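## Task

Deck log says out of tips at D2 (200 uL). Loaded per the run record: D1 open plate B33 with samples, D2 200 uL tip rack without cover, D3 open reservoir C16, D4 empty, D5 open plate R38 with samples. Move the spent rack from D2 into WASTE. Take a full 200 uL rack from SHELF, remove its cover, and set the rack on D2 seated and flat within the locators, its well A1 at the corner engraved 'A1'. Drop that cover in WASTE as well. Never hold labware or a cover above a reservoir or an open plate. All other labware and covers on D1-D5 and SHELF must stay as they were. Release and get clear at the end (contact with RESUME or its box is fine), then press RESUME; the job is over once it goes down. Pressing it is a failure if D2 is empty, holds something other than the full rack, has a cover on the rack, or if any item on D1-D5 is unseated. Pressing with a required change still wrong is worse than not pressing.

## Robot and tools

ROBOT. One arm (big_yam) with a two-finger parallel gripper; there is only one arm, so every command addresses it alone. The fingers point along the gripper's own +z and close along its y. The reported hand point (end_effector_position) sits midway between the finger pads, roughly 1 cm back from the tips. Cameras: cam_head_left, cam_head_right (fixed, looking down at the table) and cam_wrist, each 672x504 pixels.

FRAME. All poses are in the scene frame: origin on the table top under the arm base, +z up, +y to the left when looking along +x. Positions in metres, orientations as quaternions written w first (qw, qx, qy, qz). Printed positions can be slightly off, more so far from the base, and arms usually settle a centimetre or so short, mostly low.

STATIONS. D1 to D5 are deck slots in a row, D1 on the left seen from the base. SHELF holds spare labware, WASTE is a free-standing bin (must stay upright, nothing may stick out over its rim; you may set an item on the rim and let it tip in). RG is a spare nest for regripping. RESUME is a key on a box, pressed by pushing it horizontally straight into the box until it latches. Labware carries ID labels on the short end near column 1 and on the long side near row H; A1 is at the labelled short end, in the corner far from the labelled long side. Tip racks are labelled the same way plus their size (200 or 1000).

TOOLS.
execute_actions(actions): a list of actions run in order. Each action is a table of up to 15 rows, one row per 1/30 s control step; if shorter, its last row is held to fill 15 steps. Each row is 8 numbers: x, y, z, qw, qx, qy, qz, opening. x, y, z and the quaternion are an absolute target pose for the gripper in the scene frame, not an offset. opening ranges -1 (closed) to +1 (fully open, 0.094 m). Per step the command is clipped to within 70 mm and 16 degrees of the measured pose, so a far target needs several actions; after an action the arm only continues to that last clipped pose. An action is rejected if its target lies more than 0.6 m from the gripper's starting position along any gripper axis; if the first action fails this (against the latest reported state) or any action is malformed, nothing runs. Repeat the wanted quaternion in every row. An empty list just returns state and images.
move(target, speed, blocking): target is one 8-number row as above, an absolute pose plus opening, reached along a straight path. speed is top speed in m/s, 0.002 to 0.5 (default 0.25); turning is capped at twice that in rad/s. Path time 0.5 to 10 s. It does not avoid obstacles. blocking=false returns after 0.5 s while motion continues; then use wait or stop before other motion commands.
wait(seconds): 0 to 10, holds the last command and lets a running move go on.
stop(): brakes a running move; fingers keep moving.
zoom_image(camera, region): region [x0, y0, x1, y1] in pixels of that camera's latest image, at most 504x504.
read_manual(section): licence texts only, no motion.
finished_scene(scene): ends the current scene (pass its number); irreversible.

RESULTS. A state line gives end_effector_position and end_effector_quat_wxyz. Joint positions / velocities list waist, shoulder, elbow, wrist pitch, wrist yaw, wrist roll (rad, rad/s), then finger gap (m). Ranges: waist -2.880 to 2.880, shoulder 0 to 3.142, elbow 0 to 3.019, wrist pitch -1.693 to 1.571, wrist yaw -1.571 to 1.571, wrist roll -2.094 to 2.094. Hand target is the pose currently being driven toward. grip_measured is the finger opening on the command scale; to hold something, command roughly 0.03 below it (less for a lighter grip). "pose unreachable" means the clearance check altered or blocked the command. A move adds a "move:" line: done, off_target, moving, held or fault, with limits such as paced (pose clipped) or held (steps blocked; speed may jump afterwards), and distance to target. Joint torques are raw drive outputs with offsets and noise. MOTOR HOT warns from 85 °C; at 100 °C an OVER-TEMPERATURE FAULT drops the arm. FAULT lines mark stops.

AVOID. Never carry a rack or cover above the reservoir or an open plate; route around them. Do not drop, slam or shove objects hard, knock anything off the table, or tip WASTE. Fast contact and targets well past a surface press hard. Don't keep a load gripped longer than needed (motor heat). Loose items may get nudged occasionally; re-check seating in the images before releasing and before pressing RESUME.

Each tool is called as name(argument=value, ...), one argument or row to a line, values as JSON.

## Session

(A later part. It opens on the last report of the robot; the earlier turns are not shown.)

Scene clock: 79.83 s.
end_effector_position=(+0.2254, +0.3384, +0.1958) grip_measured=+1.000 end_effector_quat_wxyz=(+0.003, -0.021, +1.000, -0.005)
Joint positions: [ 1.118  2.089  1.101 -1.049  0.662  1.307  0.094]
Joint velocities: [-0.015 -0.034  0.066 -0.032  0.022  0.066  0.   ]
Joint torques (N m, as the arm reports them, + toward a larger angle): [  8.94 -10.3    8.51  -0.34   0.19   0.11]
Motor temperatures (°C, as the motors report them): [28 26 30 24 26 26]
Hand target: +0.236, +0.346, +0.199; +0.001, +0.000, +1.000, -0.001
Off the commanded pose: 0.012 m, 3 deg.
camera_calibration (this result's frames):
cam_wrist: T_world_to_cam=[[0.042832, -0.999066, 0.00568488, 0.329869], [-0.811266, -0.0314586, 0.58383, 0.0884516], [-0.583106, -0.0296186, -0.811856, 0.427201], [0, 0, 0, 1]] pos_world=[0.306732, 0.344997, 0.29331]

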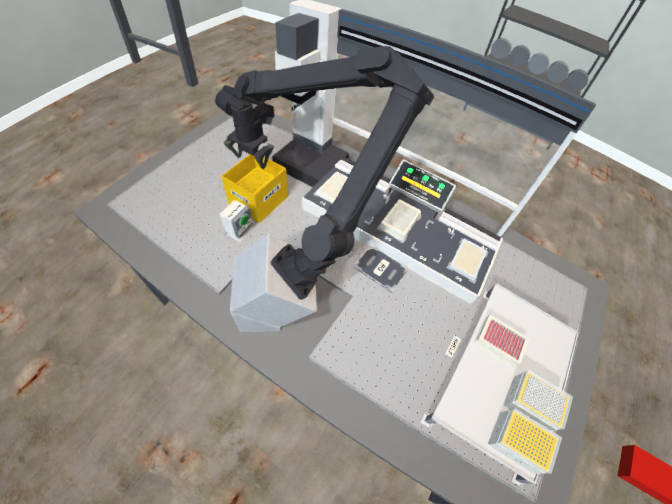

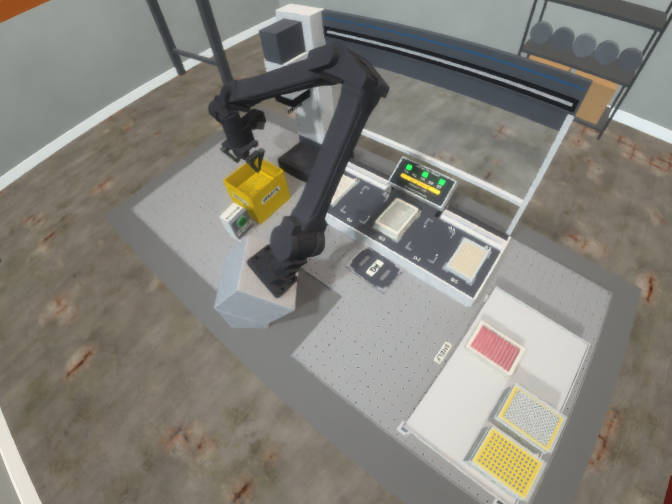

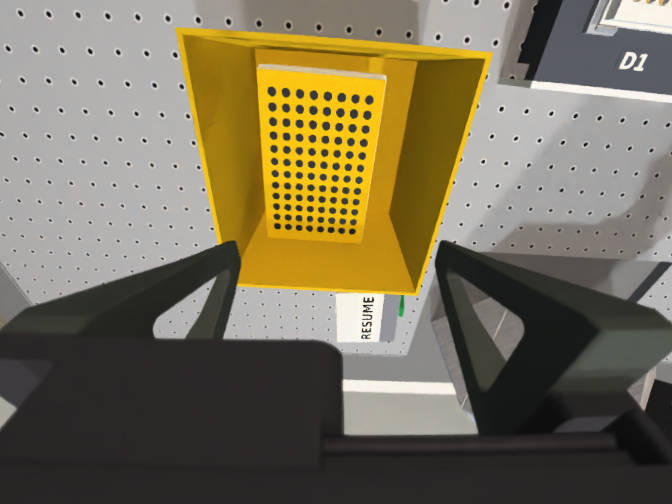

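move(
  target=[0.3,-0.3,0.2,0,0.38,0.92,0,1],
  speed=0.35,
)

move(
  target=[0.12,-0.6,0.26,0,0.707,0.707,0,1],
  speed=0.25,
)

action 0: the call puts the target (arm/x, arm/y, arm/z) 0.641 m from end_effector_position in the last result along the gripper's own y axis as it stood there; a target may be at most 0.6 m away along each of those axes, so nothing of the call was run and nothing moved. Command a nearer target, and go on from there in a later call.

action 0: the call puts the target (arm/x, arm/y, arm/z) 0.934 m from end_effector_position in the last result along the gripper's own y axis as it stood there; a target may be at most 0.6 m away along each of those axes, so nothing of the call was run and nothing moved. Command a nearer target, and go on from there in a later call.

move(
  target=[0.32,-0.24,0.2,0,0.38,0.92,0,1],
  speed=0.35,
)

move(
  target=[0.10,-0.65,0.26,0,0.707,0.707,0,1],
  speed=0.25,
)

Scene clock: 95.60 s.
end_effector_position=(+0.3071, -0.2239, +0.1994) grip_measured=+1.000 end_effector_quat_wxyz=(-0.013, +0.383, +0.923, +0.013)
Joint positions: [-0.317  0.592  0.74  -1.084  0.418  0.396  0.094]
Joint velocities: [-0.005  0.005  0.007  0.007  0.037  0.007  0.   ]
Joint torques (N m, as the arm reports them, + toward a larger angle): [-0.09 -4.33  9.76  0.4  -0.06 -0.16]
Motor temperatures (°C, as the motors report them): [28 26 31 24 26 26]
Hand target: +0.319, -0.233, +0.204; -0.004, +0.383, +0.924, +0.012
Off the commanded pose: 0.021 m, 2 deg.
move: off_target
camera_calibration (this result's frames):
cam_wrist: T_world_to_cam=[[-0.708389, -0.705608, -0.0173957, 0.0656168], [-0.564068, 0.551132, 0.614883, 0.183311], [-0.424279, 0.445389, -0.788426, 0.513963], [0, 0, 0, 1]] pos_world=[0.367946, -0.283643, 0.293649]

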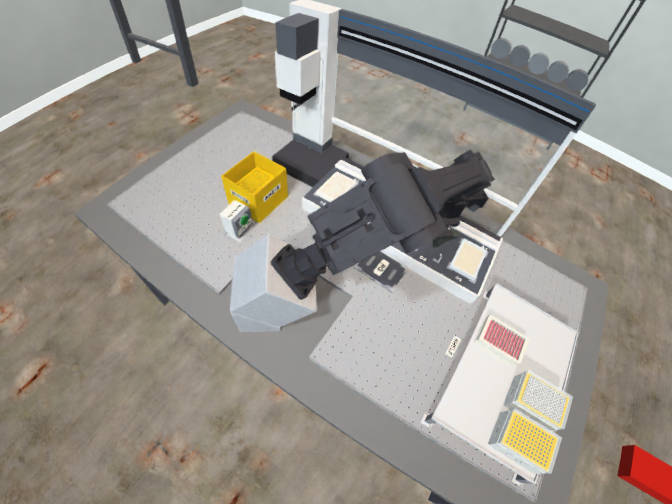

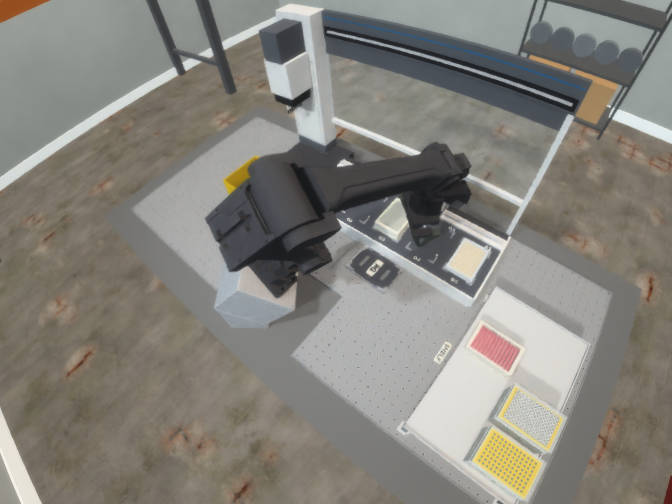

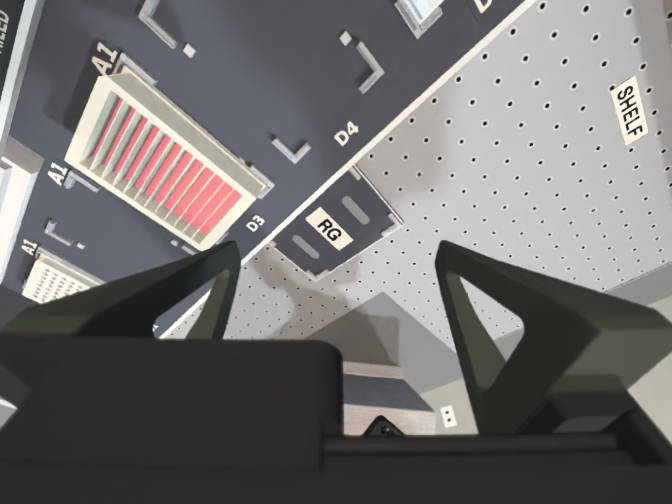

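Scene clock: 98.00 s.
end_effector_position=(+0.0907, -0.6364, +0.2554) grip_measured=+1.000 end_effector_quat_wxyz=(+0.003, +0.712, +0.702, +0.014)
Joint positions: [-1.942  1.329  1.635 -1.389 -0.638 -0.136  0.094]
Joint velocities: [ 0.005 -0.015 -0.007 -0.007  0.051 -0.022  0.   ]
Joint torques (N m, as the arm reports them, + toward a larger angle): [ -6.25 -14.41  11.04  -0.27  -0.1    0.11]
Motor temperatures (°C, as the motors report them): [28 26 31 24 26 26]
Hand target: +0.093, -0.651, +0.263; +0.009, +0.713, +0.701, +0.006
Off the commanded pose: 0.017 m, 2 deg.
move: off_target
camera_calibration (this result's frames):
cam_wrist: T_world_to_cam=[[-0.999551, 0.0133244, -0.0268347, 0.108535], [-0.00543194, 0.800227, 0.599673, 0.365827], [0.0294642, 0.59955, -0.799795, 0.709904], [0, 0, 0, 1]] pos_world=[0.089557, -0.719813, 0.351314]

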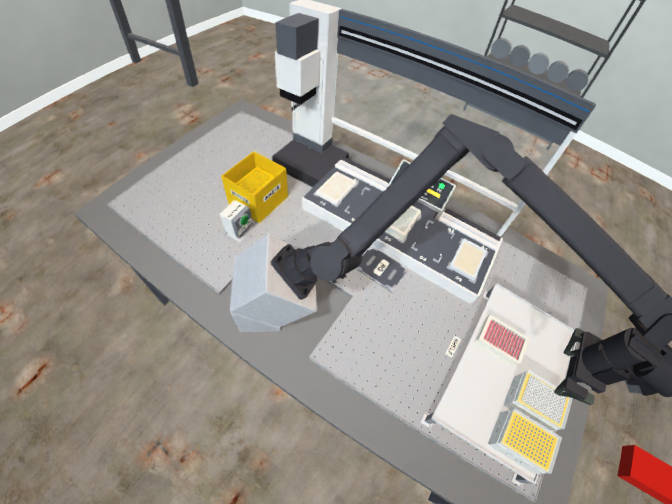

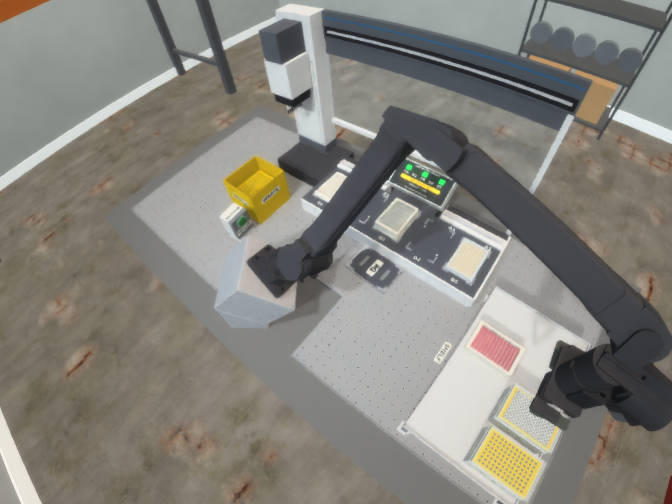

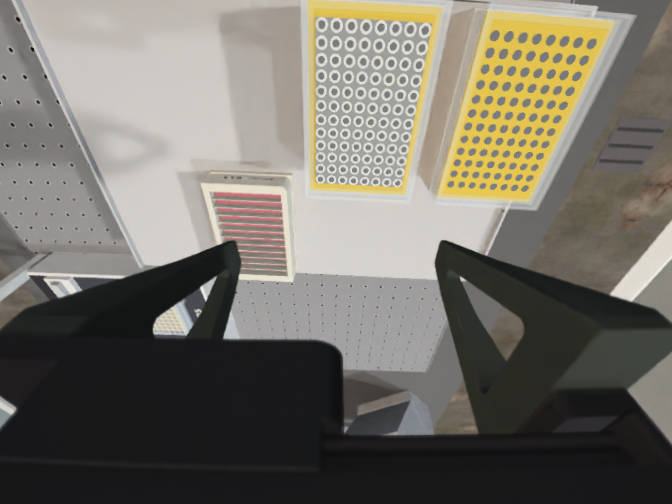

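move(
  target=[0.078,-0.69,0.18,0,0.707,0.707,0,1],
  speed=0.12,
)

zoom_image(
  camera="cam_head_left",
  region=[480, 350, 600, 480],
)

Scene clock: 108.37 s.
end_effector_position=(+0.0678, -0.6709, +0.1810) grip_measured=+1.000 end_effector_quat_wxyz=(-0.009, +0.713, +0.701, +0.006)
Joint positions: [-1.871  1.47   1.663 -1.237 -0.575 -0.06   0.094]
Joint velocities: [-0.005 -0.015 -0.002  0.007  0.037  0.051  0.   ]
Joint torques (N m, as the arm reports them, + toward a larger angle): [ -5.75 -16.63  10.8    0.3    0.19   0.11]
Motor temperatures (°C, as the motors report them): [28 26 32 24 26 26]
Hand target: +0.077, -0.688, +0.180; -0.000, +0.707, +0.707, +0.000
Off the commanded pose: 0.022 m, 2 deg.
move: off_target
camera_calibration (this result's frames):
cam_wrist: T_world_to_cam=[[-0.999854, 0.0169827, 0.00190669, 0.0813995], [0.0146746, 0.796036, 0.605072, 0.432854], [0.00875794, 0.605011, -0.796169, 0.676143], [0, 0, 0, 1]] pos_world=[0.069114, -0.755024, 0.27626]

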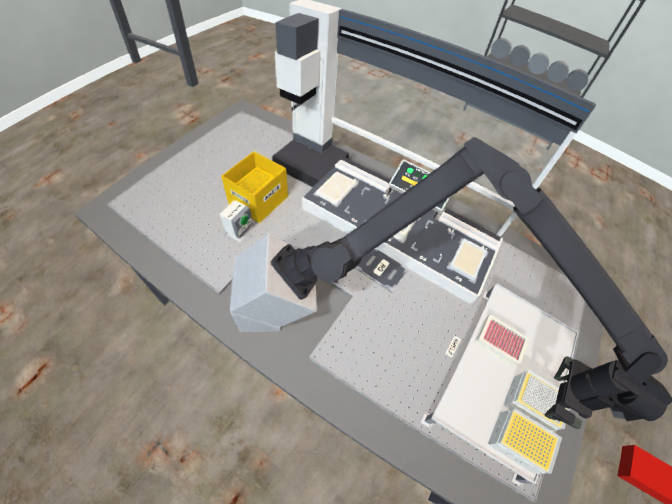

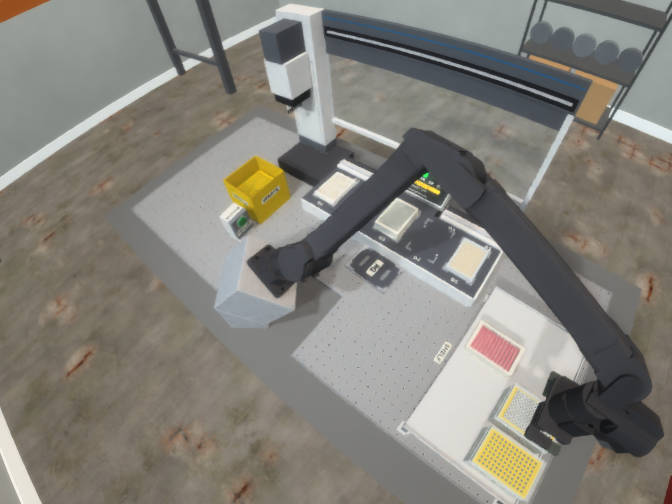

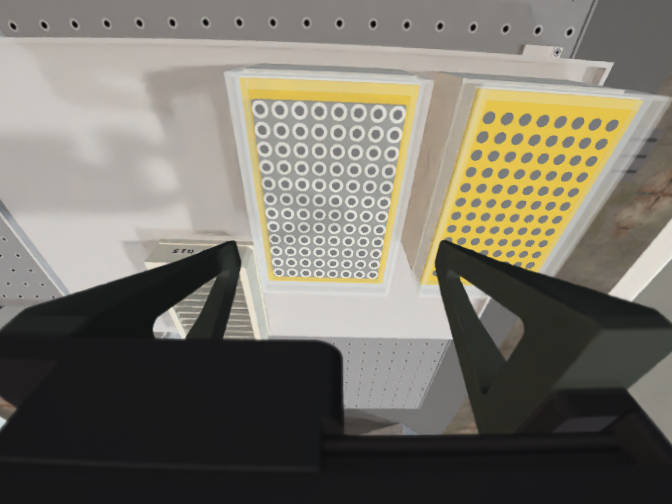

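Region (480, 350, 600, 480) of cam_head_left's 672x504 image, scaled by 3.877, with more detail than that image has; it fills the left 465 columns of this view, and the rest is white.

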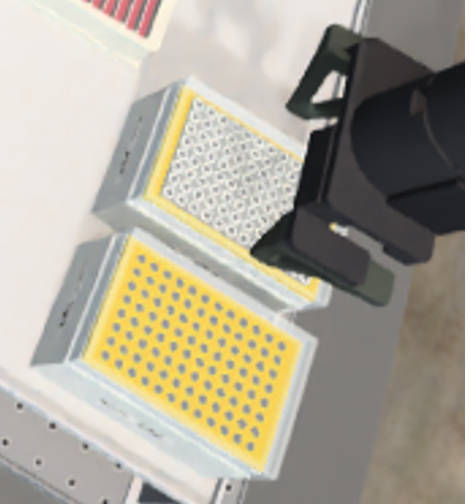

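move(
  target=[0.084,-0.695,0.16,0,0.722,0.6915,0,1],
  speed=0.05,
)

Scene clock: 117.57 s.
end_effector_position=(+0.0772, -0.6764, +0.1663) grip_measured=+1.000 end_effector_quat_wxyz=(-0.008, +0.726, +0.687, +0.003)
Joint positions: [-1.837  1.482  1.663 -1.199 -0.556  0.017  0.094]
Joint velocities: [-0.005 -0.005 -0.002  0.007 -0.037  0.007  0.   ]
Joint torques (N m, as the arm reports them, + toward a larger angle): [ -5.32 -16.42  11.     0.44   0.2    0.11]
Motor temperatures (°C, as the motors report them): [28 27 32 24 26 26]
Hand target: +0.084, -0.694, +0.160; -0.000, +0.722, +0.692, +0.000
Off the commanded pose: 0.021 m, 1 deg.
move: off_target
camera_calibration (this result's frames):
cam_wrist: T_world_to_cam=[[-0.998495, 0.0547239, 0.00357045, 0.11611], [0.0459222, 0.798759, 0.599895, 0.446225], [0.0299767, 0.599157, -0.80007, 0.662729], [0, 0, 0, 1]] pos_world=[0.0755772, -0.759859, 0.262127]

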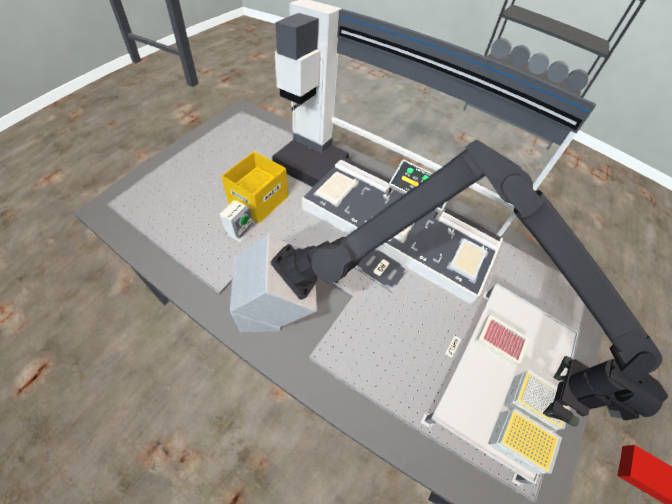

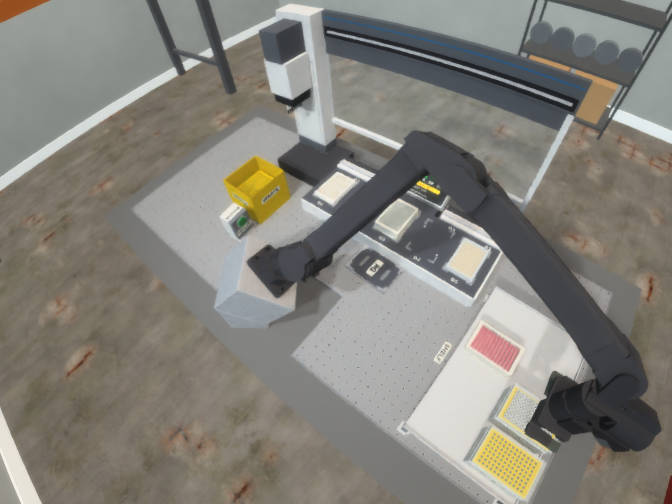

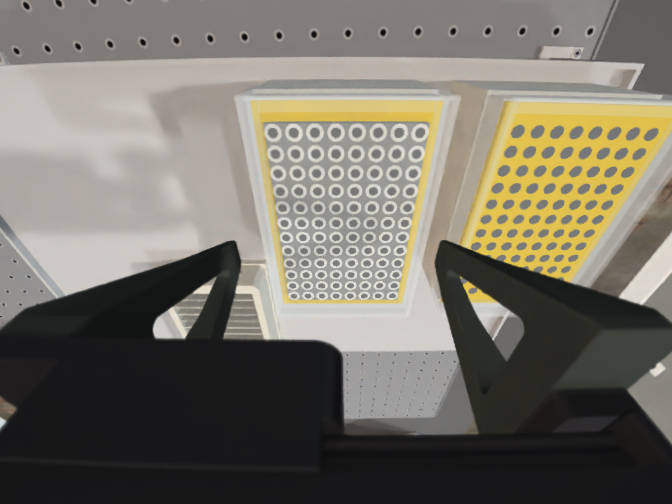

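move(
  target=[0.080,-0.698,0.142,0,0.722,0.6915,0,1],
  speed=0.04,
)

Scene clock: 121.50 s.
end_effector_position=(+0.0728, -0.6819, +0.1500) grip_measured=+1.000 end_effector_quat_wxyz=(-0.006, +0.726, +0.688, +0.001)
Joint positions: [-1.826  1.509  1.663 -1.161 -0.55   0.03   0.094]
Joint velocities: [ 0.005 -0.005 -0.012 -0.022 -0.081 -0.007  0.   ]
Joint torques (N m, as the arm reports them, + toward a larger angle): [ -5.61 -16.61  10.42   0.39   0.17   0.13]
Motor temperatures (°C, as the motors report them): [28 27 33 24 26 26]
Hand target: +0.080, -0.697, +0.142; +0.000, +0.722, +0.692, -0.000
Off the commanded pose: 0.019 m, 1 deg.
move: off_target
camera_calibration (this result's frames):
cam_wrist: T_world_to_cam=[[-0.998524, 0.0541519, 0.00427619, 0.111507], [0.0460228, 0.801553, 0.596149, 0.463118], [0.028855, 0.595466, -0.802862, 0.651136], [0, 0, 0, 1]] pos_world=[0.0712394, -0.764981, 0.246209]

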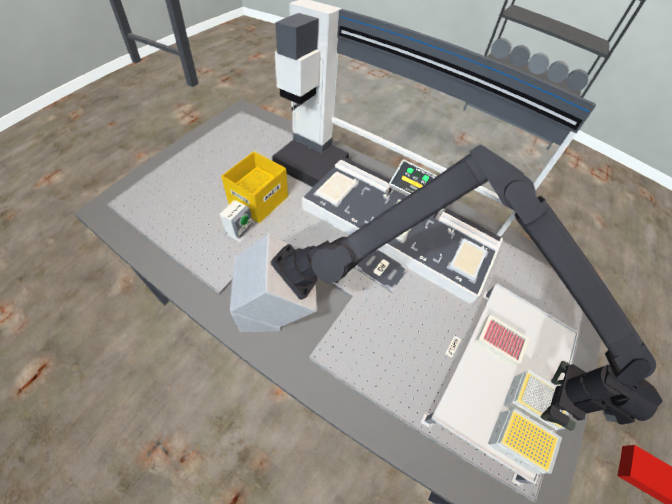

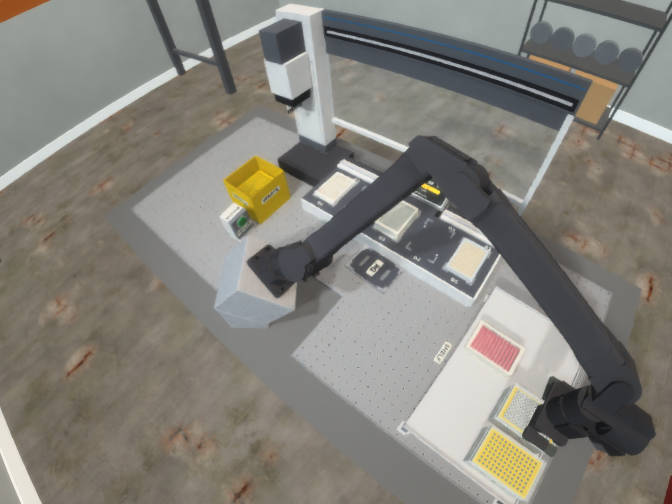

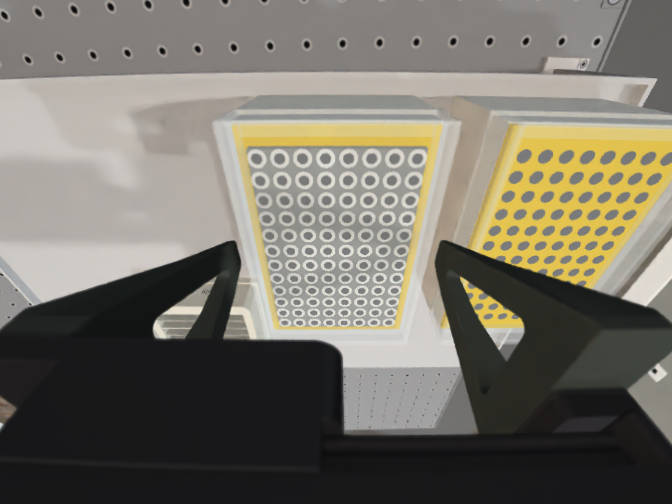

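move(
  target=[0.081,-0.692,0.106,0,0.722,0.6915,0,1],
  speed=0.04,
)

Scene clock: 127.03 s.
end_effector_position=(+0.0834, -0.6976, +0.1330) grip_measured=+1.000 end_effector_quat_wxyz=(+0.010, +0.716, +0.698, -0.017)
Joint positions: [-1.788  1.524  1.663 -1.072 -0.525  0.066  0.094]
Joint velocities: [ 0.005  0.005 -0.012  0.002 -0.007 -0.037  0.   ]
Joint torques (N m, as the arm reports them, + toward a larger angle): [ -5.61 -16.94   6.68   0.58   0.1    0.12]
Motor temperatures (°C, as the motors report them): [28 27 32 24 26 26]
Hand target: +0.081, -0.691, +0.107; -0.001, +0.722, +0.692, +0.000
Off the commanded pose: 0.028 m, 2 deg.
move: off_target
camera_calibration (this result's frames):
cam_wrist: T_world_to_cam=[[-0.999669, 0.0250587, 0.00576994, 0.102694], [0.0240237, 0.830107, 0.557086, 0.512277], [0.00917021, 0.557041, -0.830435, 0.62501], [0, 0, 0, 1]] pos_world=[0.0846219, -0.775974, 0.233055]

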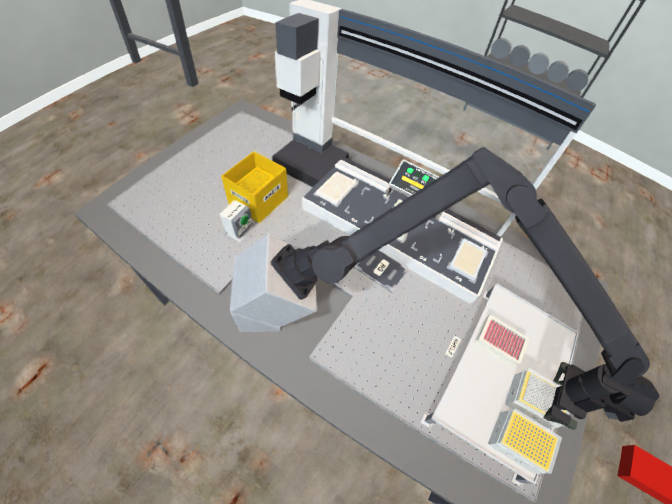

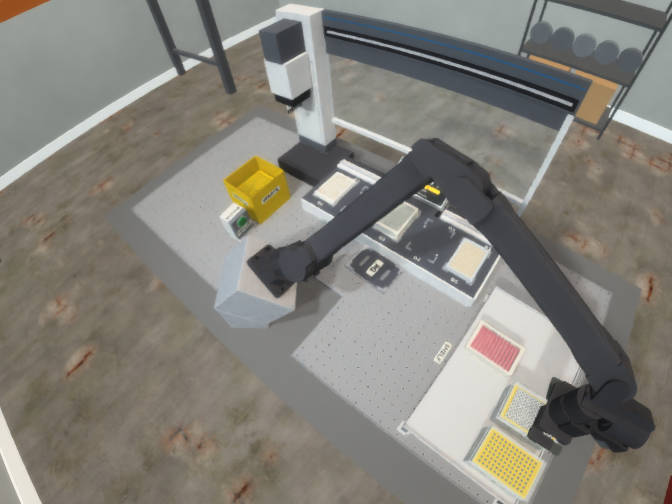

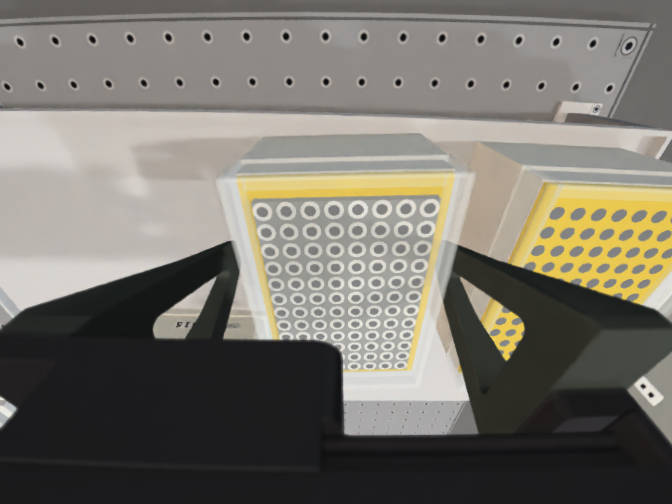

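move(
  target=[0.076,-0.675,0.093,0,0.712,0.702,0,1],
  speed=0.04,
)

Scene clock: 130.73 s.
end_effector_position=(+0.0750, -0.6825, +0.1106) grip_measured=+1.000 end_effector_quat_wxyz=(+0.007, +0.716, +0.698, -0.011)
Joint positions: [-1.781  1.524  1.593 -1.01  -0.524  0.067  0.094]
Joint velocities: [-0.015 -0.015 -0.002 -0.002 -0.022  0.007  0.   ]
Joint torques (N m, as the arm reports them, + toward a larger angle): [ -5.85 -18.79   5.85   0.56   0.25  -0.11]
Motor temperatures (°C, as the motors report them): [28 27 32 24 26 26]
Hand target: +0.076, -0.674, +0.094; -0.000, +0.712, +0.702, -0.000
Off the commanded pose: 0.019 m, 2 deg.
move: off_target
camera_calibration (this result's frames):
cam_wrist: T_world_to_cam=[[-0.999694, 0.0246364, 0.00238317, 0.0940859], [0.021653, 0.823842, 0.566406, 0.507274], [0.0119909, 0.566284, -0.824123, 0.603539], [0, 0, 0, 1]] pos_world=[0.0758361, -0.762006, 0.209843]

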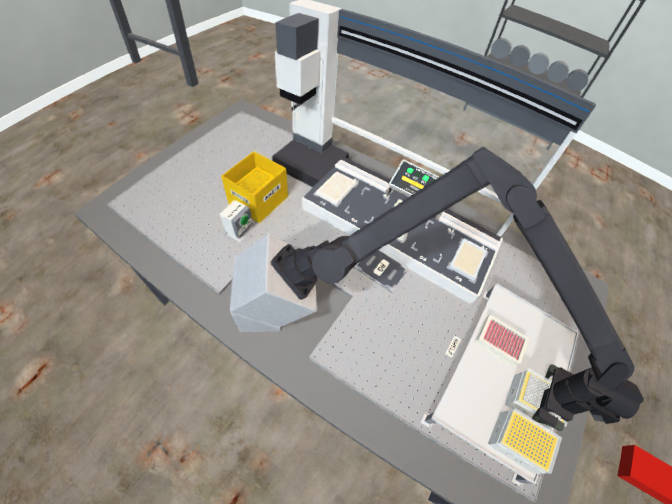

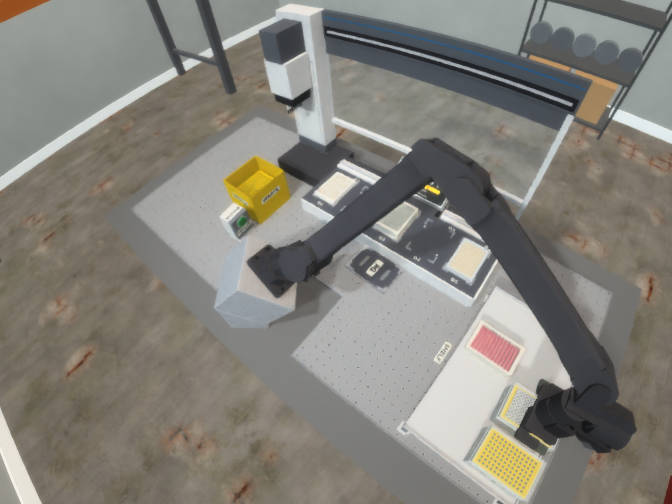

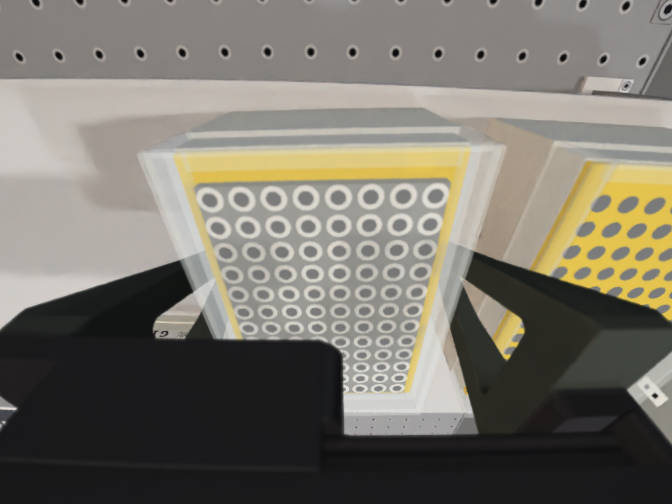

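execute_actions(
  actions=[
    [[0.076,-0.675,0.093,0,0.712,0.702,0,0.9],[0.076,-0.675,0.093,0,0.712,0.702,0,0.87],[0.076,-0.675,0.093,0,0.712,0.702,0,0.84],[0.076,-0.675,0.093,0,0.712,0.702,0,0.82],[0.076,-0.675,0.093,0,0.712,0.702,0,0.8],[0.076,-0.675,0.093,0,0.712,0.702,0,0.74]],
  ],
)

move(
  target=[0.09,-0.68,0.15,0,0.707,0.707,0,0.74],
  speed=0.05,
)

Scene clock: 137.10 s.
end_effector_position=(+0.0749, -0.6826, +0.1106) grip_measured=+0.821 end_effector_quat_wxyz=(+0.007, +0.716, +0.698, -0.012)
Joint positions: [-1.781  1.524  1.593 -1.01  -0.524  0.067  0.086]
Joint velocities: [-0.005 -0.015  0.017  0.022 -0.022 -0.007  0.001]
Joint torques (N m, as the arm reports them, + toward a larger angle): [ -5.81 -18.5    5.94   0.53   0.22  -0.11]
Motor temperatures (°C, as the motors report them): [28 27 31 24 27 26]
Hand target: +0.076, -0.675, +0.093; -0.000, +0.712, +0.702, -0.000
Off the commanded pose: 0.019 m, 2 deg.
camera_calibration (this result's frames):
cam_wrist: T_world_to_cam=[[-0.999697, 0.0244538, 0.0027468, 0.0938615], [0.0217125, 0.824041, 0.566114, 0.50751], [0.0115802, 0.566002, -0.824322, 0.603452], [0, 0, 0, 1]] pos_world=[0.0758256, -0.762059, 0.209872]

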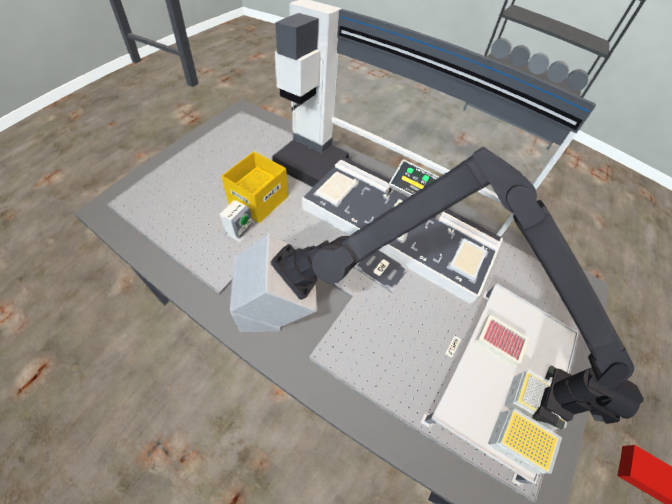

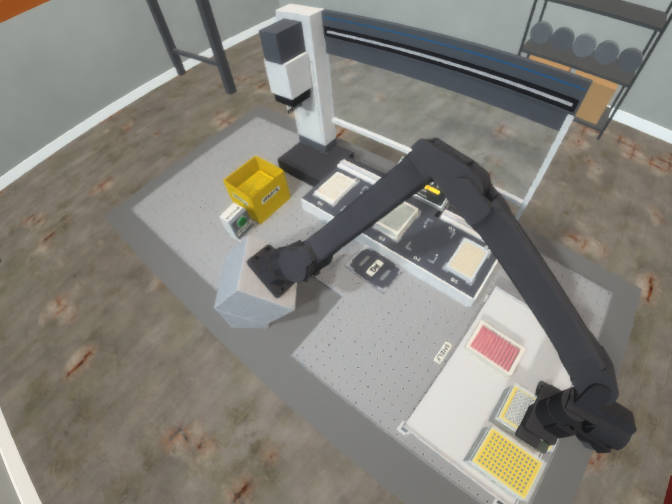

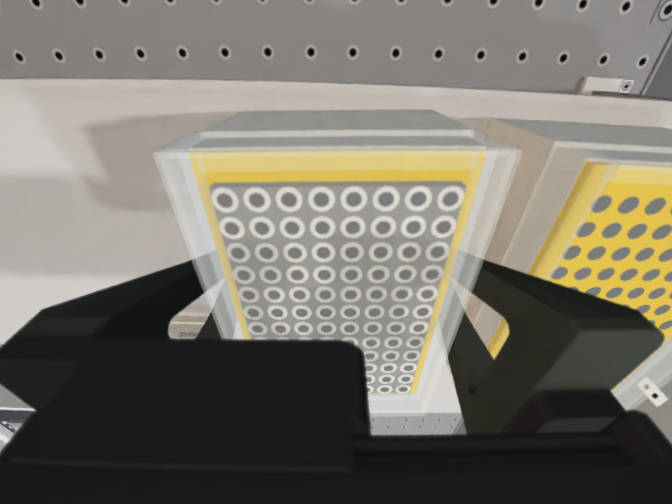

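Scene clock: 138.30 s.
end_effector_position=(+0.0826, -0.6597, +0.1276) grip_measured=+0.821 end_effector_quat_wxyz=(-0.017, +0.719, +0.695, +0.018)
Joint positions: [-1.787  1.494  1.593 -1.131 -0.537  0.026  0.086]
Joint velocities: [-0.005 -0.015  0.002 -0.002 -0.022 -0.022 -0.   ]
Joint torques (N m, as the arm reports them, + toward a larger angle): [ -7.63 -20.59  10.72  -0.46  -0.07  -0.17]
Motor temperatures (°C, as the motors report them): [28 27 31 24 27 26]
Hand target: +0.091, -0.680, +0.150; -0.000, +0.707, +0.707, -0.001
Off the commanded pose: 0.031 m, 3 deg.
move: off_target
camera_calibration (this result's frames):
cam_wrist: T_world_to_cam=[[-0.999386, 0.0348788, -0.003209, 0.108507], [0.025165, 0.778728, 0.626857, 0.440946], [0.024363, 0.626391, -0.779128, 0.637344], [0, 0, 0, 1]] pos_world=[0.0818166, -0.746388, 0.220511]

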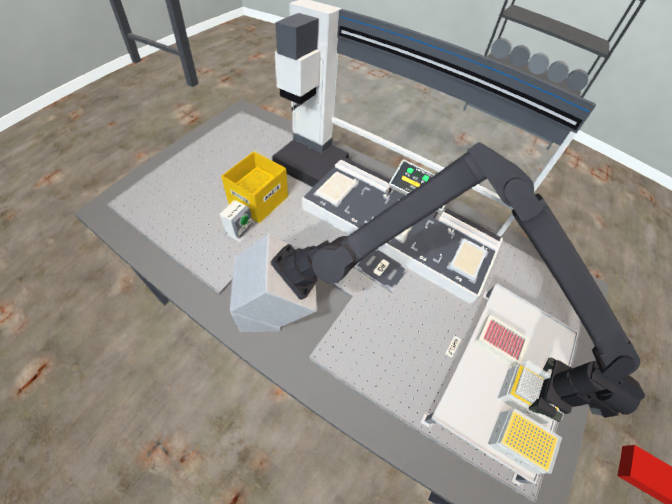

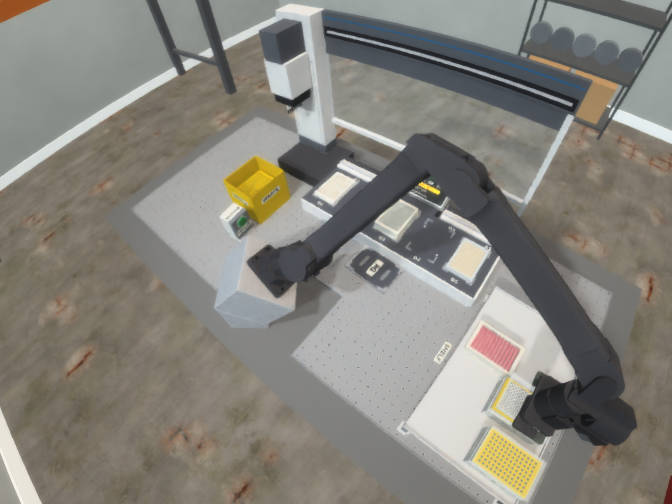

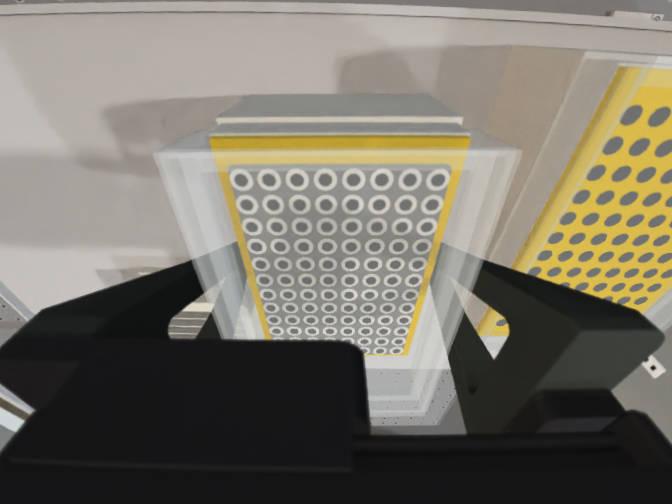

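move(
  target=[0.085,-0.685,0.2,0,0.707,0.707,0,0.76],
  speed=0.06,
)

move(
  target=[0.04,-0.66,0.205,0,0.707,0.707,0,0.76],
  speed=0.1,
)

move(
  target=[0.04,-0.36,0.18,0,0.707,0.707,0,0.76],
  speed=0.2,
)

Scene clock: 147.33 s.
end_effector_position=(+0.0769, -0.6683, +0.1779) grip_measured=+0.821 end_effector_quat_wxyz=(-0.014, +0.719, +0.694, +0.018)
Joint positions: [-1.855  1.475  1.675 -1.264 -0.576 -0.04   0.086]
Joint velocities: [-0.015  0.005  0.007 -0.032  0.022 -0.081 -0.001]
Joint torques (N m, as the arm reports them, + toward a larger angle): [ -8.02 -19.85  10.77  -0.38  -0.07  -0.17]
Motor temperatures (°C, as the motors report them): [28 28 32 24 27 26]
Hand target: +0.085, -0.685, +0.200; +0.001, +0.707, +0.707, +0.000
Off the commanded pose: 0.029 m, 3 deg.
move: off_target
camera_calibration (this result's frames):
cam_wrist: T_world_to_cam=[[-0.999326, 0.0357886, -0.0081197, 0.104765], [0.0229011, 0.781052, 0.624046, 0.418473], [0.0286756, 0.62344, -0.781345, 0.680244], [0, 0, 0, 1]] pos_world=[0.0756046, -0.75469, 0.27121]

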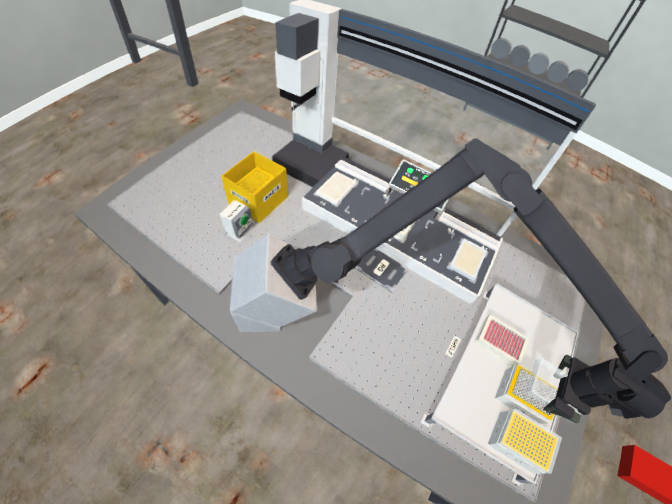

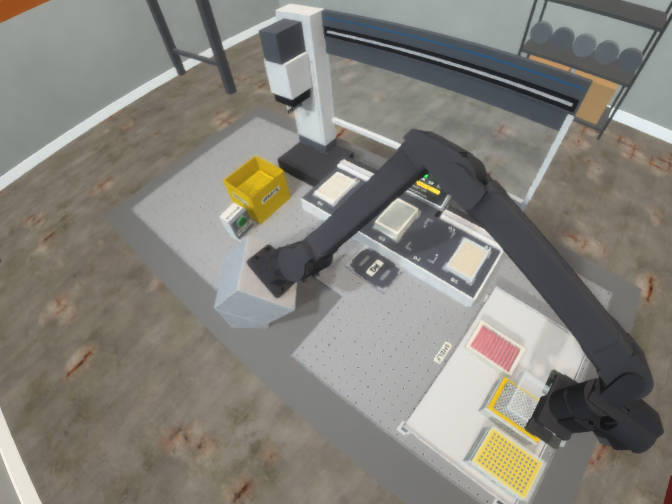

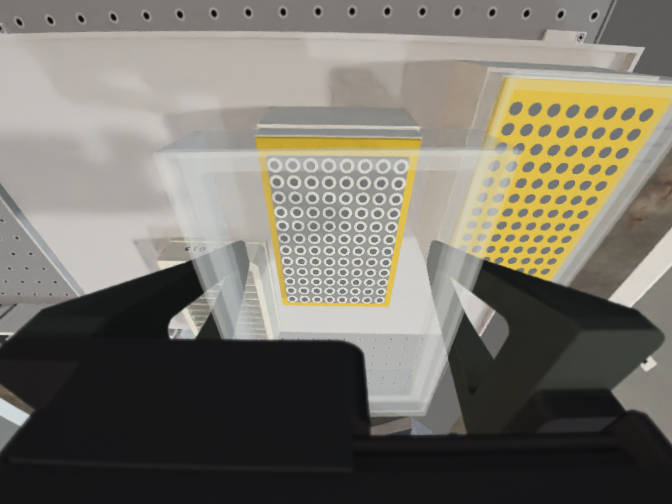

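Scene clock: 148.23 s.
end_effector_position=(+0.0392, -0.6629, +0.2045) grip_measured=+0.821 end_effector_quat_wxyz=(-0.001, +0.714, +0.701, +0.002)
Joint positions: [-1.955  1.454  1.643 -1.263 -0.624 -0.136  0.086]
Joint velocities: [-0.015  0.005 -0.032 -0.007 -0.051 -0.022  0.   ]
Joint torques (N m, as the arm reports them, + toward a larger angle): [ -7.75 -18.53   6.02   0.49  -0.07  -0.16]
Motor temperatures (°C, as the motors report them): [28 28 32 24 27 26]
Hand target: +0.040, -0.660, +0.206; +0.001, +0.707, +0.707, +0.000
Off the commanded pose: 0.003 m, 1 deg.
move: done
camera_calibration (this result's frames):
cam_wrist: T_world_to_cam=[[-0.999825, 0.0182781, -0.00410722, 0.0547566], [0.0123151, 0.806475, 0.59114, 0.422498], [0.0141173, 0.590985, -0.806559, 0.682944], [0, 0, 0, 1]] pos_world=[0.0399025, -0.745345, 0.301305]

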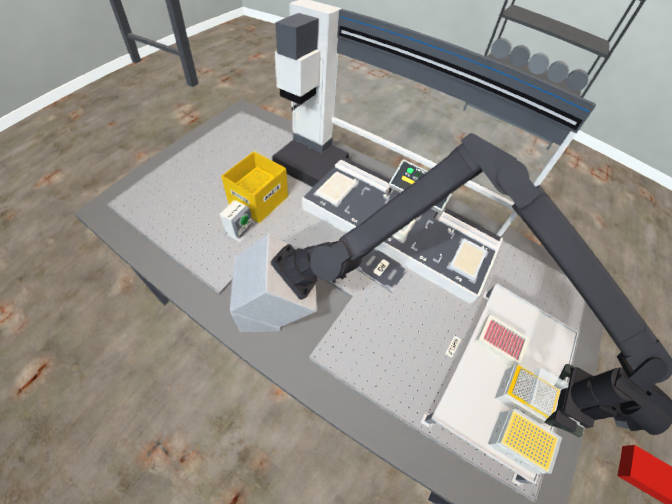

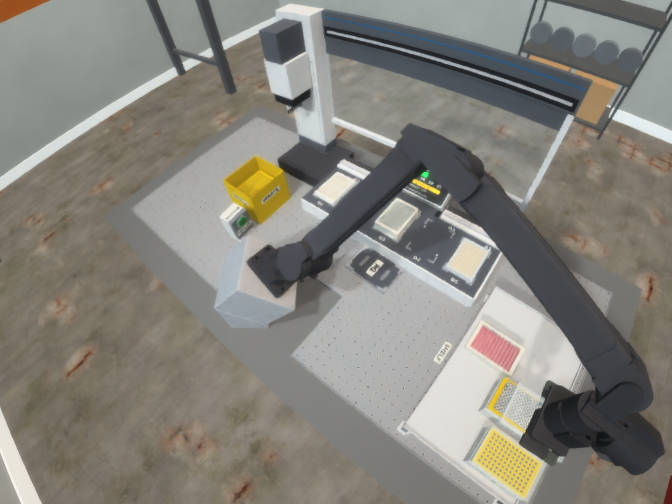

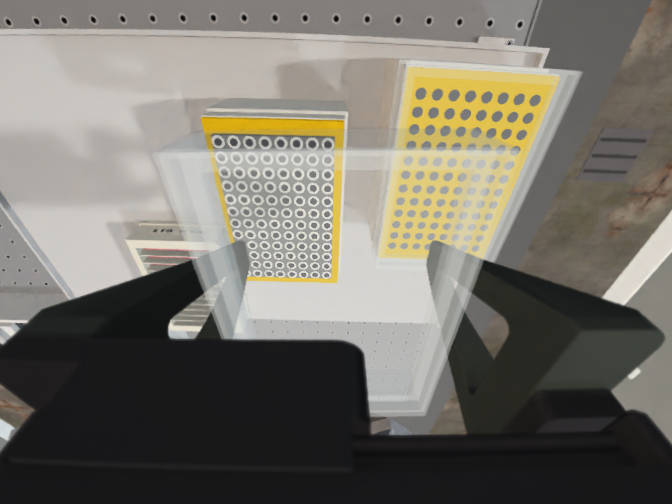

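Scene clock: 150.13 s.
end_effector_position=(+0.0488, -0.3621, +0.1818) grip_measured=+0.821 end_effector_quat_wxyz=(+0.001, +0.709, +0.705, +0.001)
Joint positions: [-2.031  0.78   0.686 -1.026 -0.661 -0.23   0.086]
Joint velocities: [-0.005 -0.015  0.012 -0.012  0.037  0.007 -0.   ]
Joint torques (N m, as the arm reports them, + toward a larger angle): [-2.53 -5.05  5.75  0.16 -0.08 -0.16]
Motor temperatures (°C, as the motors report them): [28 27 32 24 27 26]
Hand target: +0.046, -0.359, +0.181; +0.001, +0.707, +0.707, -0.000
Off the commanded pose: 0.009 m, 0 deg.
move: done
camera_calibration (this result's frames):
cam_wrist: T_world_to_cam=[[-0.999956, 0.00662255, -0.00667232, 0.0550053], [0.00142977, 0.808626, 0.588321, 0.195076], [0.0092916, 0.588285, -0.8086, 0.48629], [0, 0, 0, 1]] pos_world=[0.0502055, -0.444185, 0.278814]

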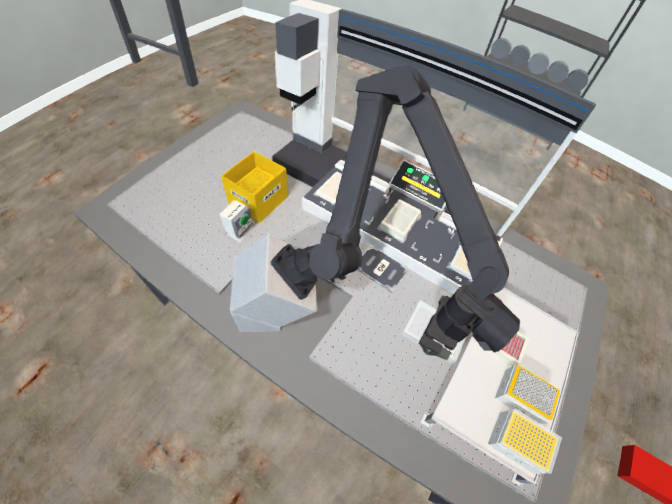

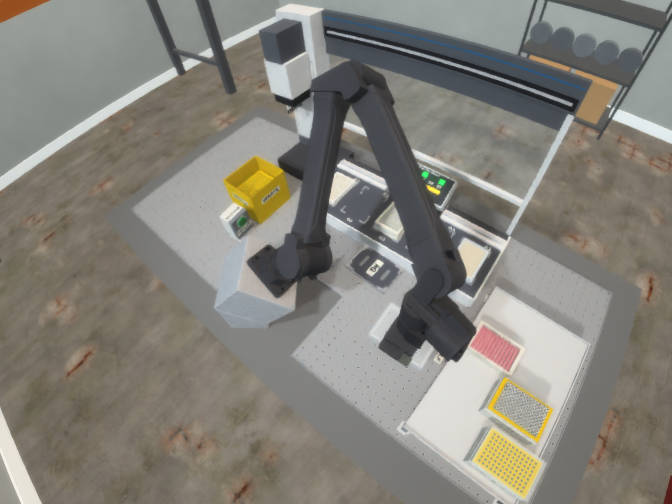

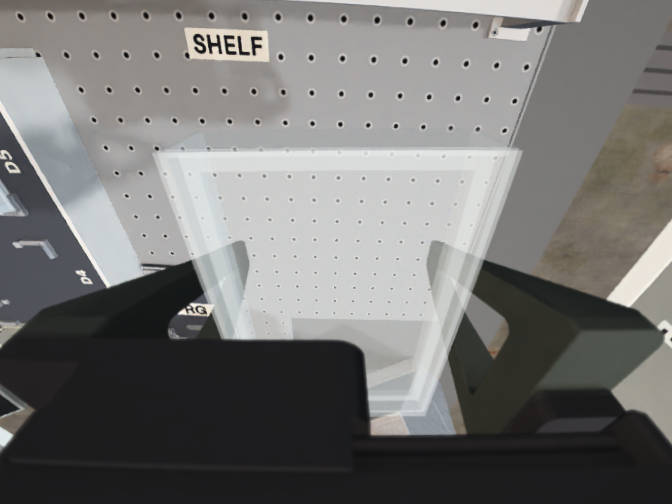

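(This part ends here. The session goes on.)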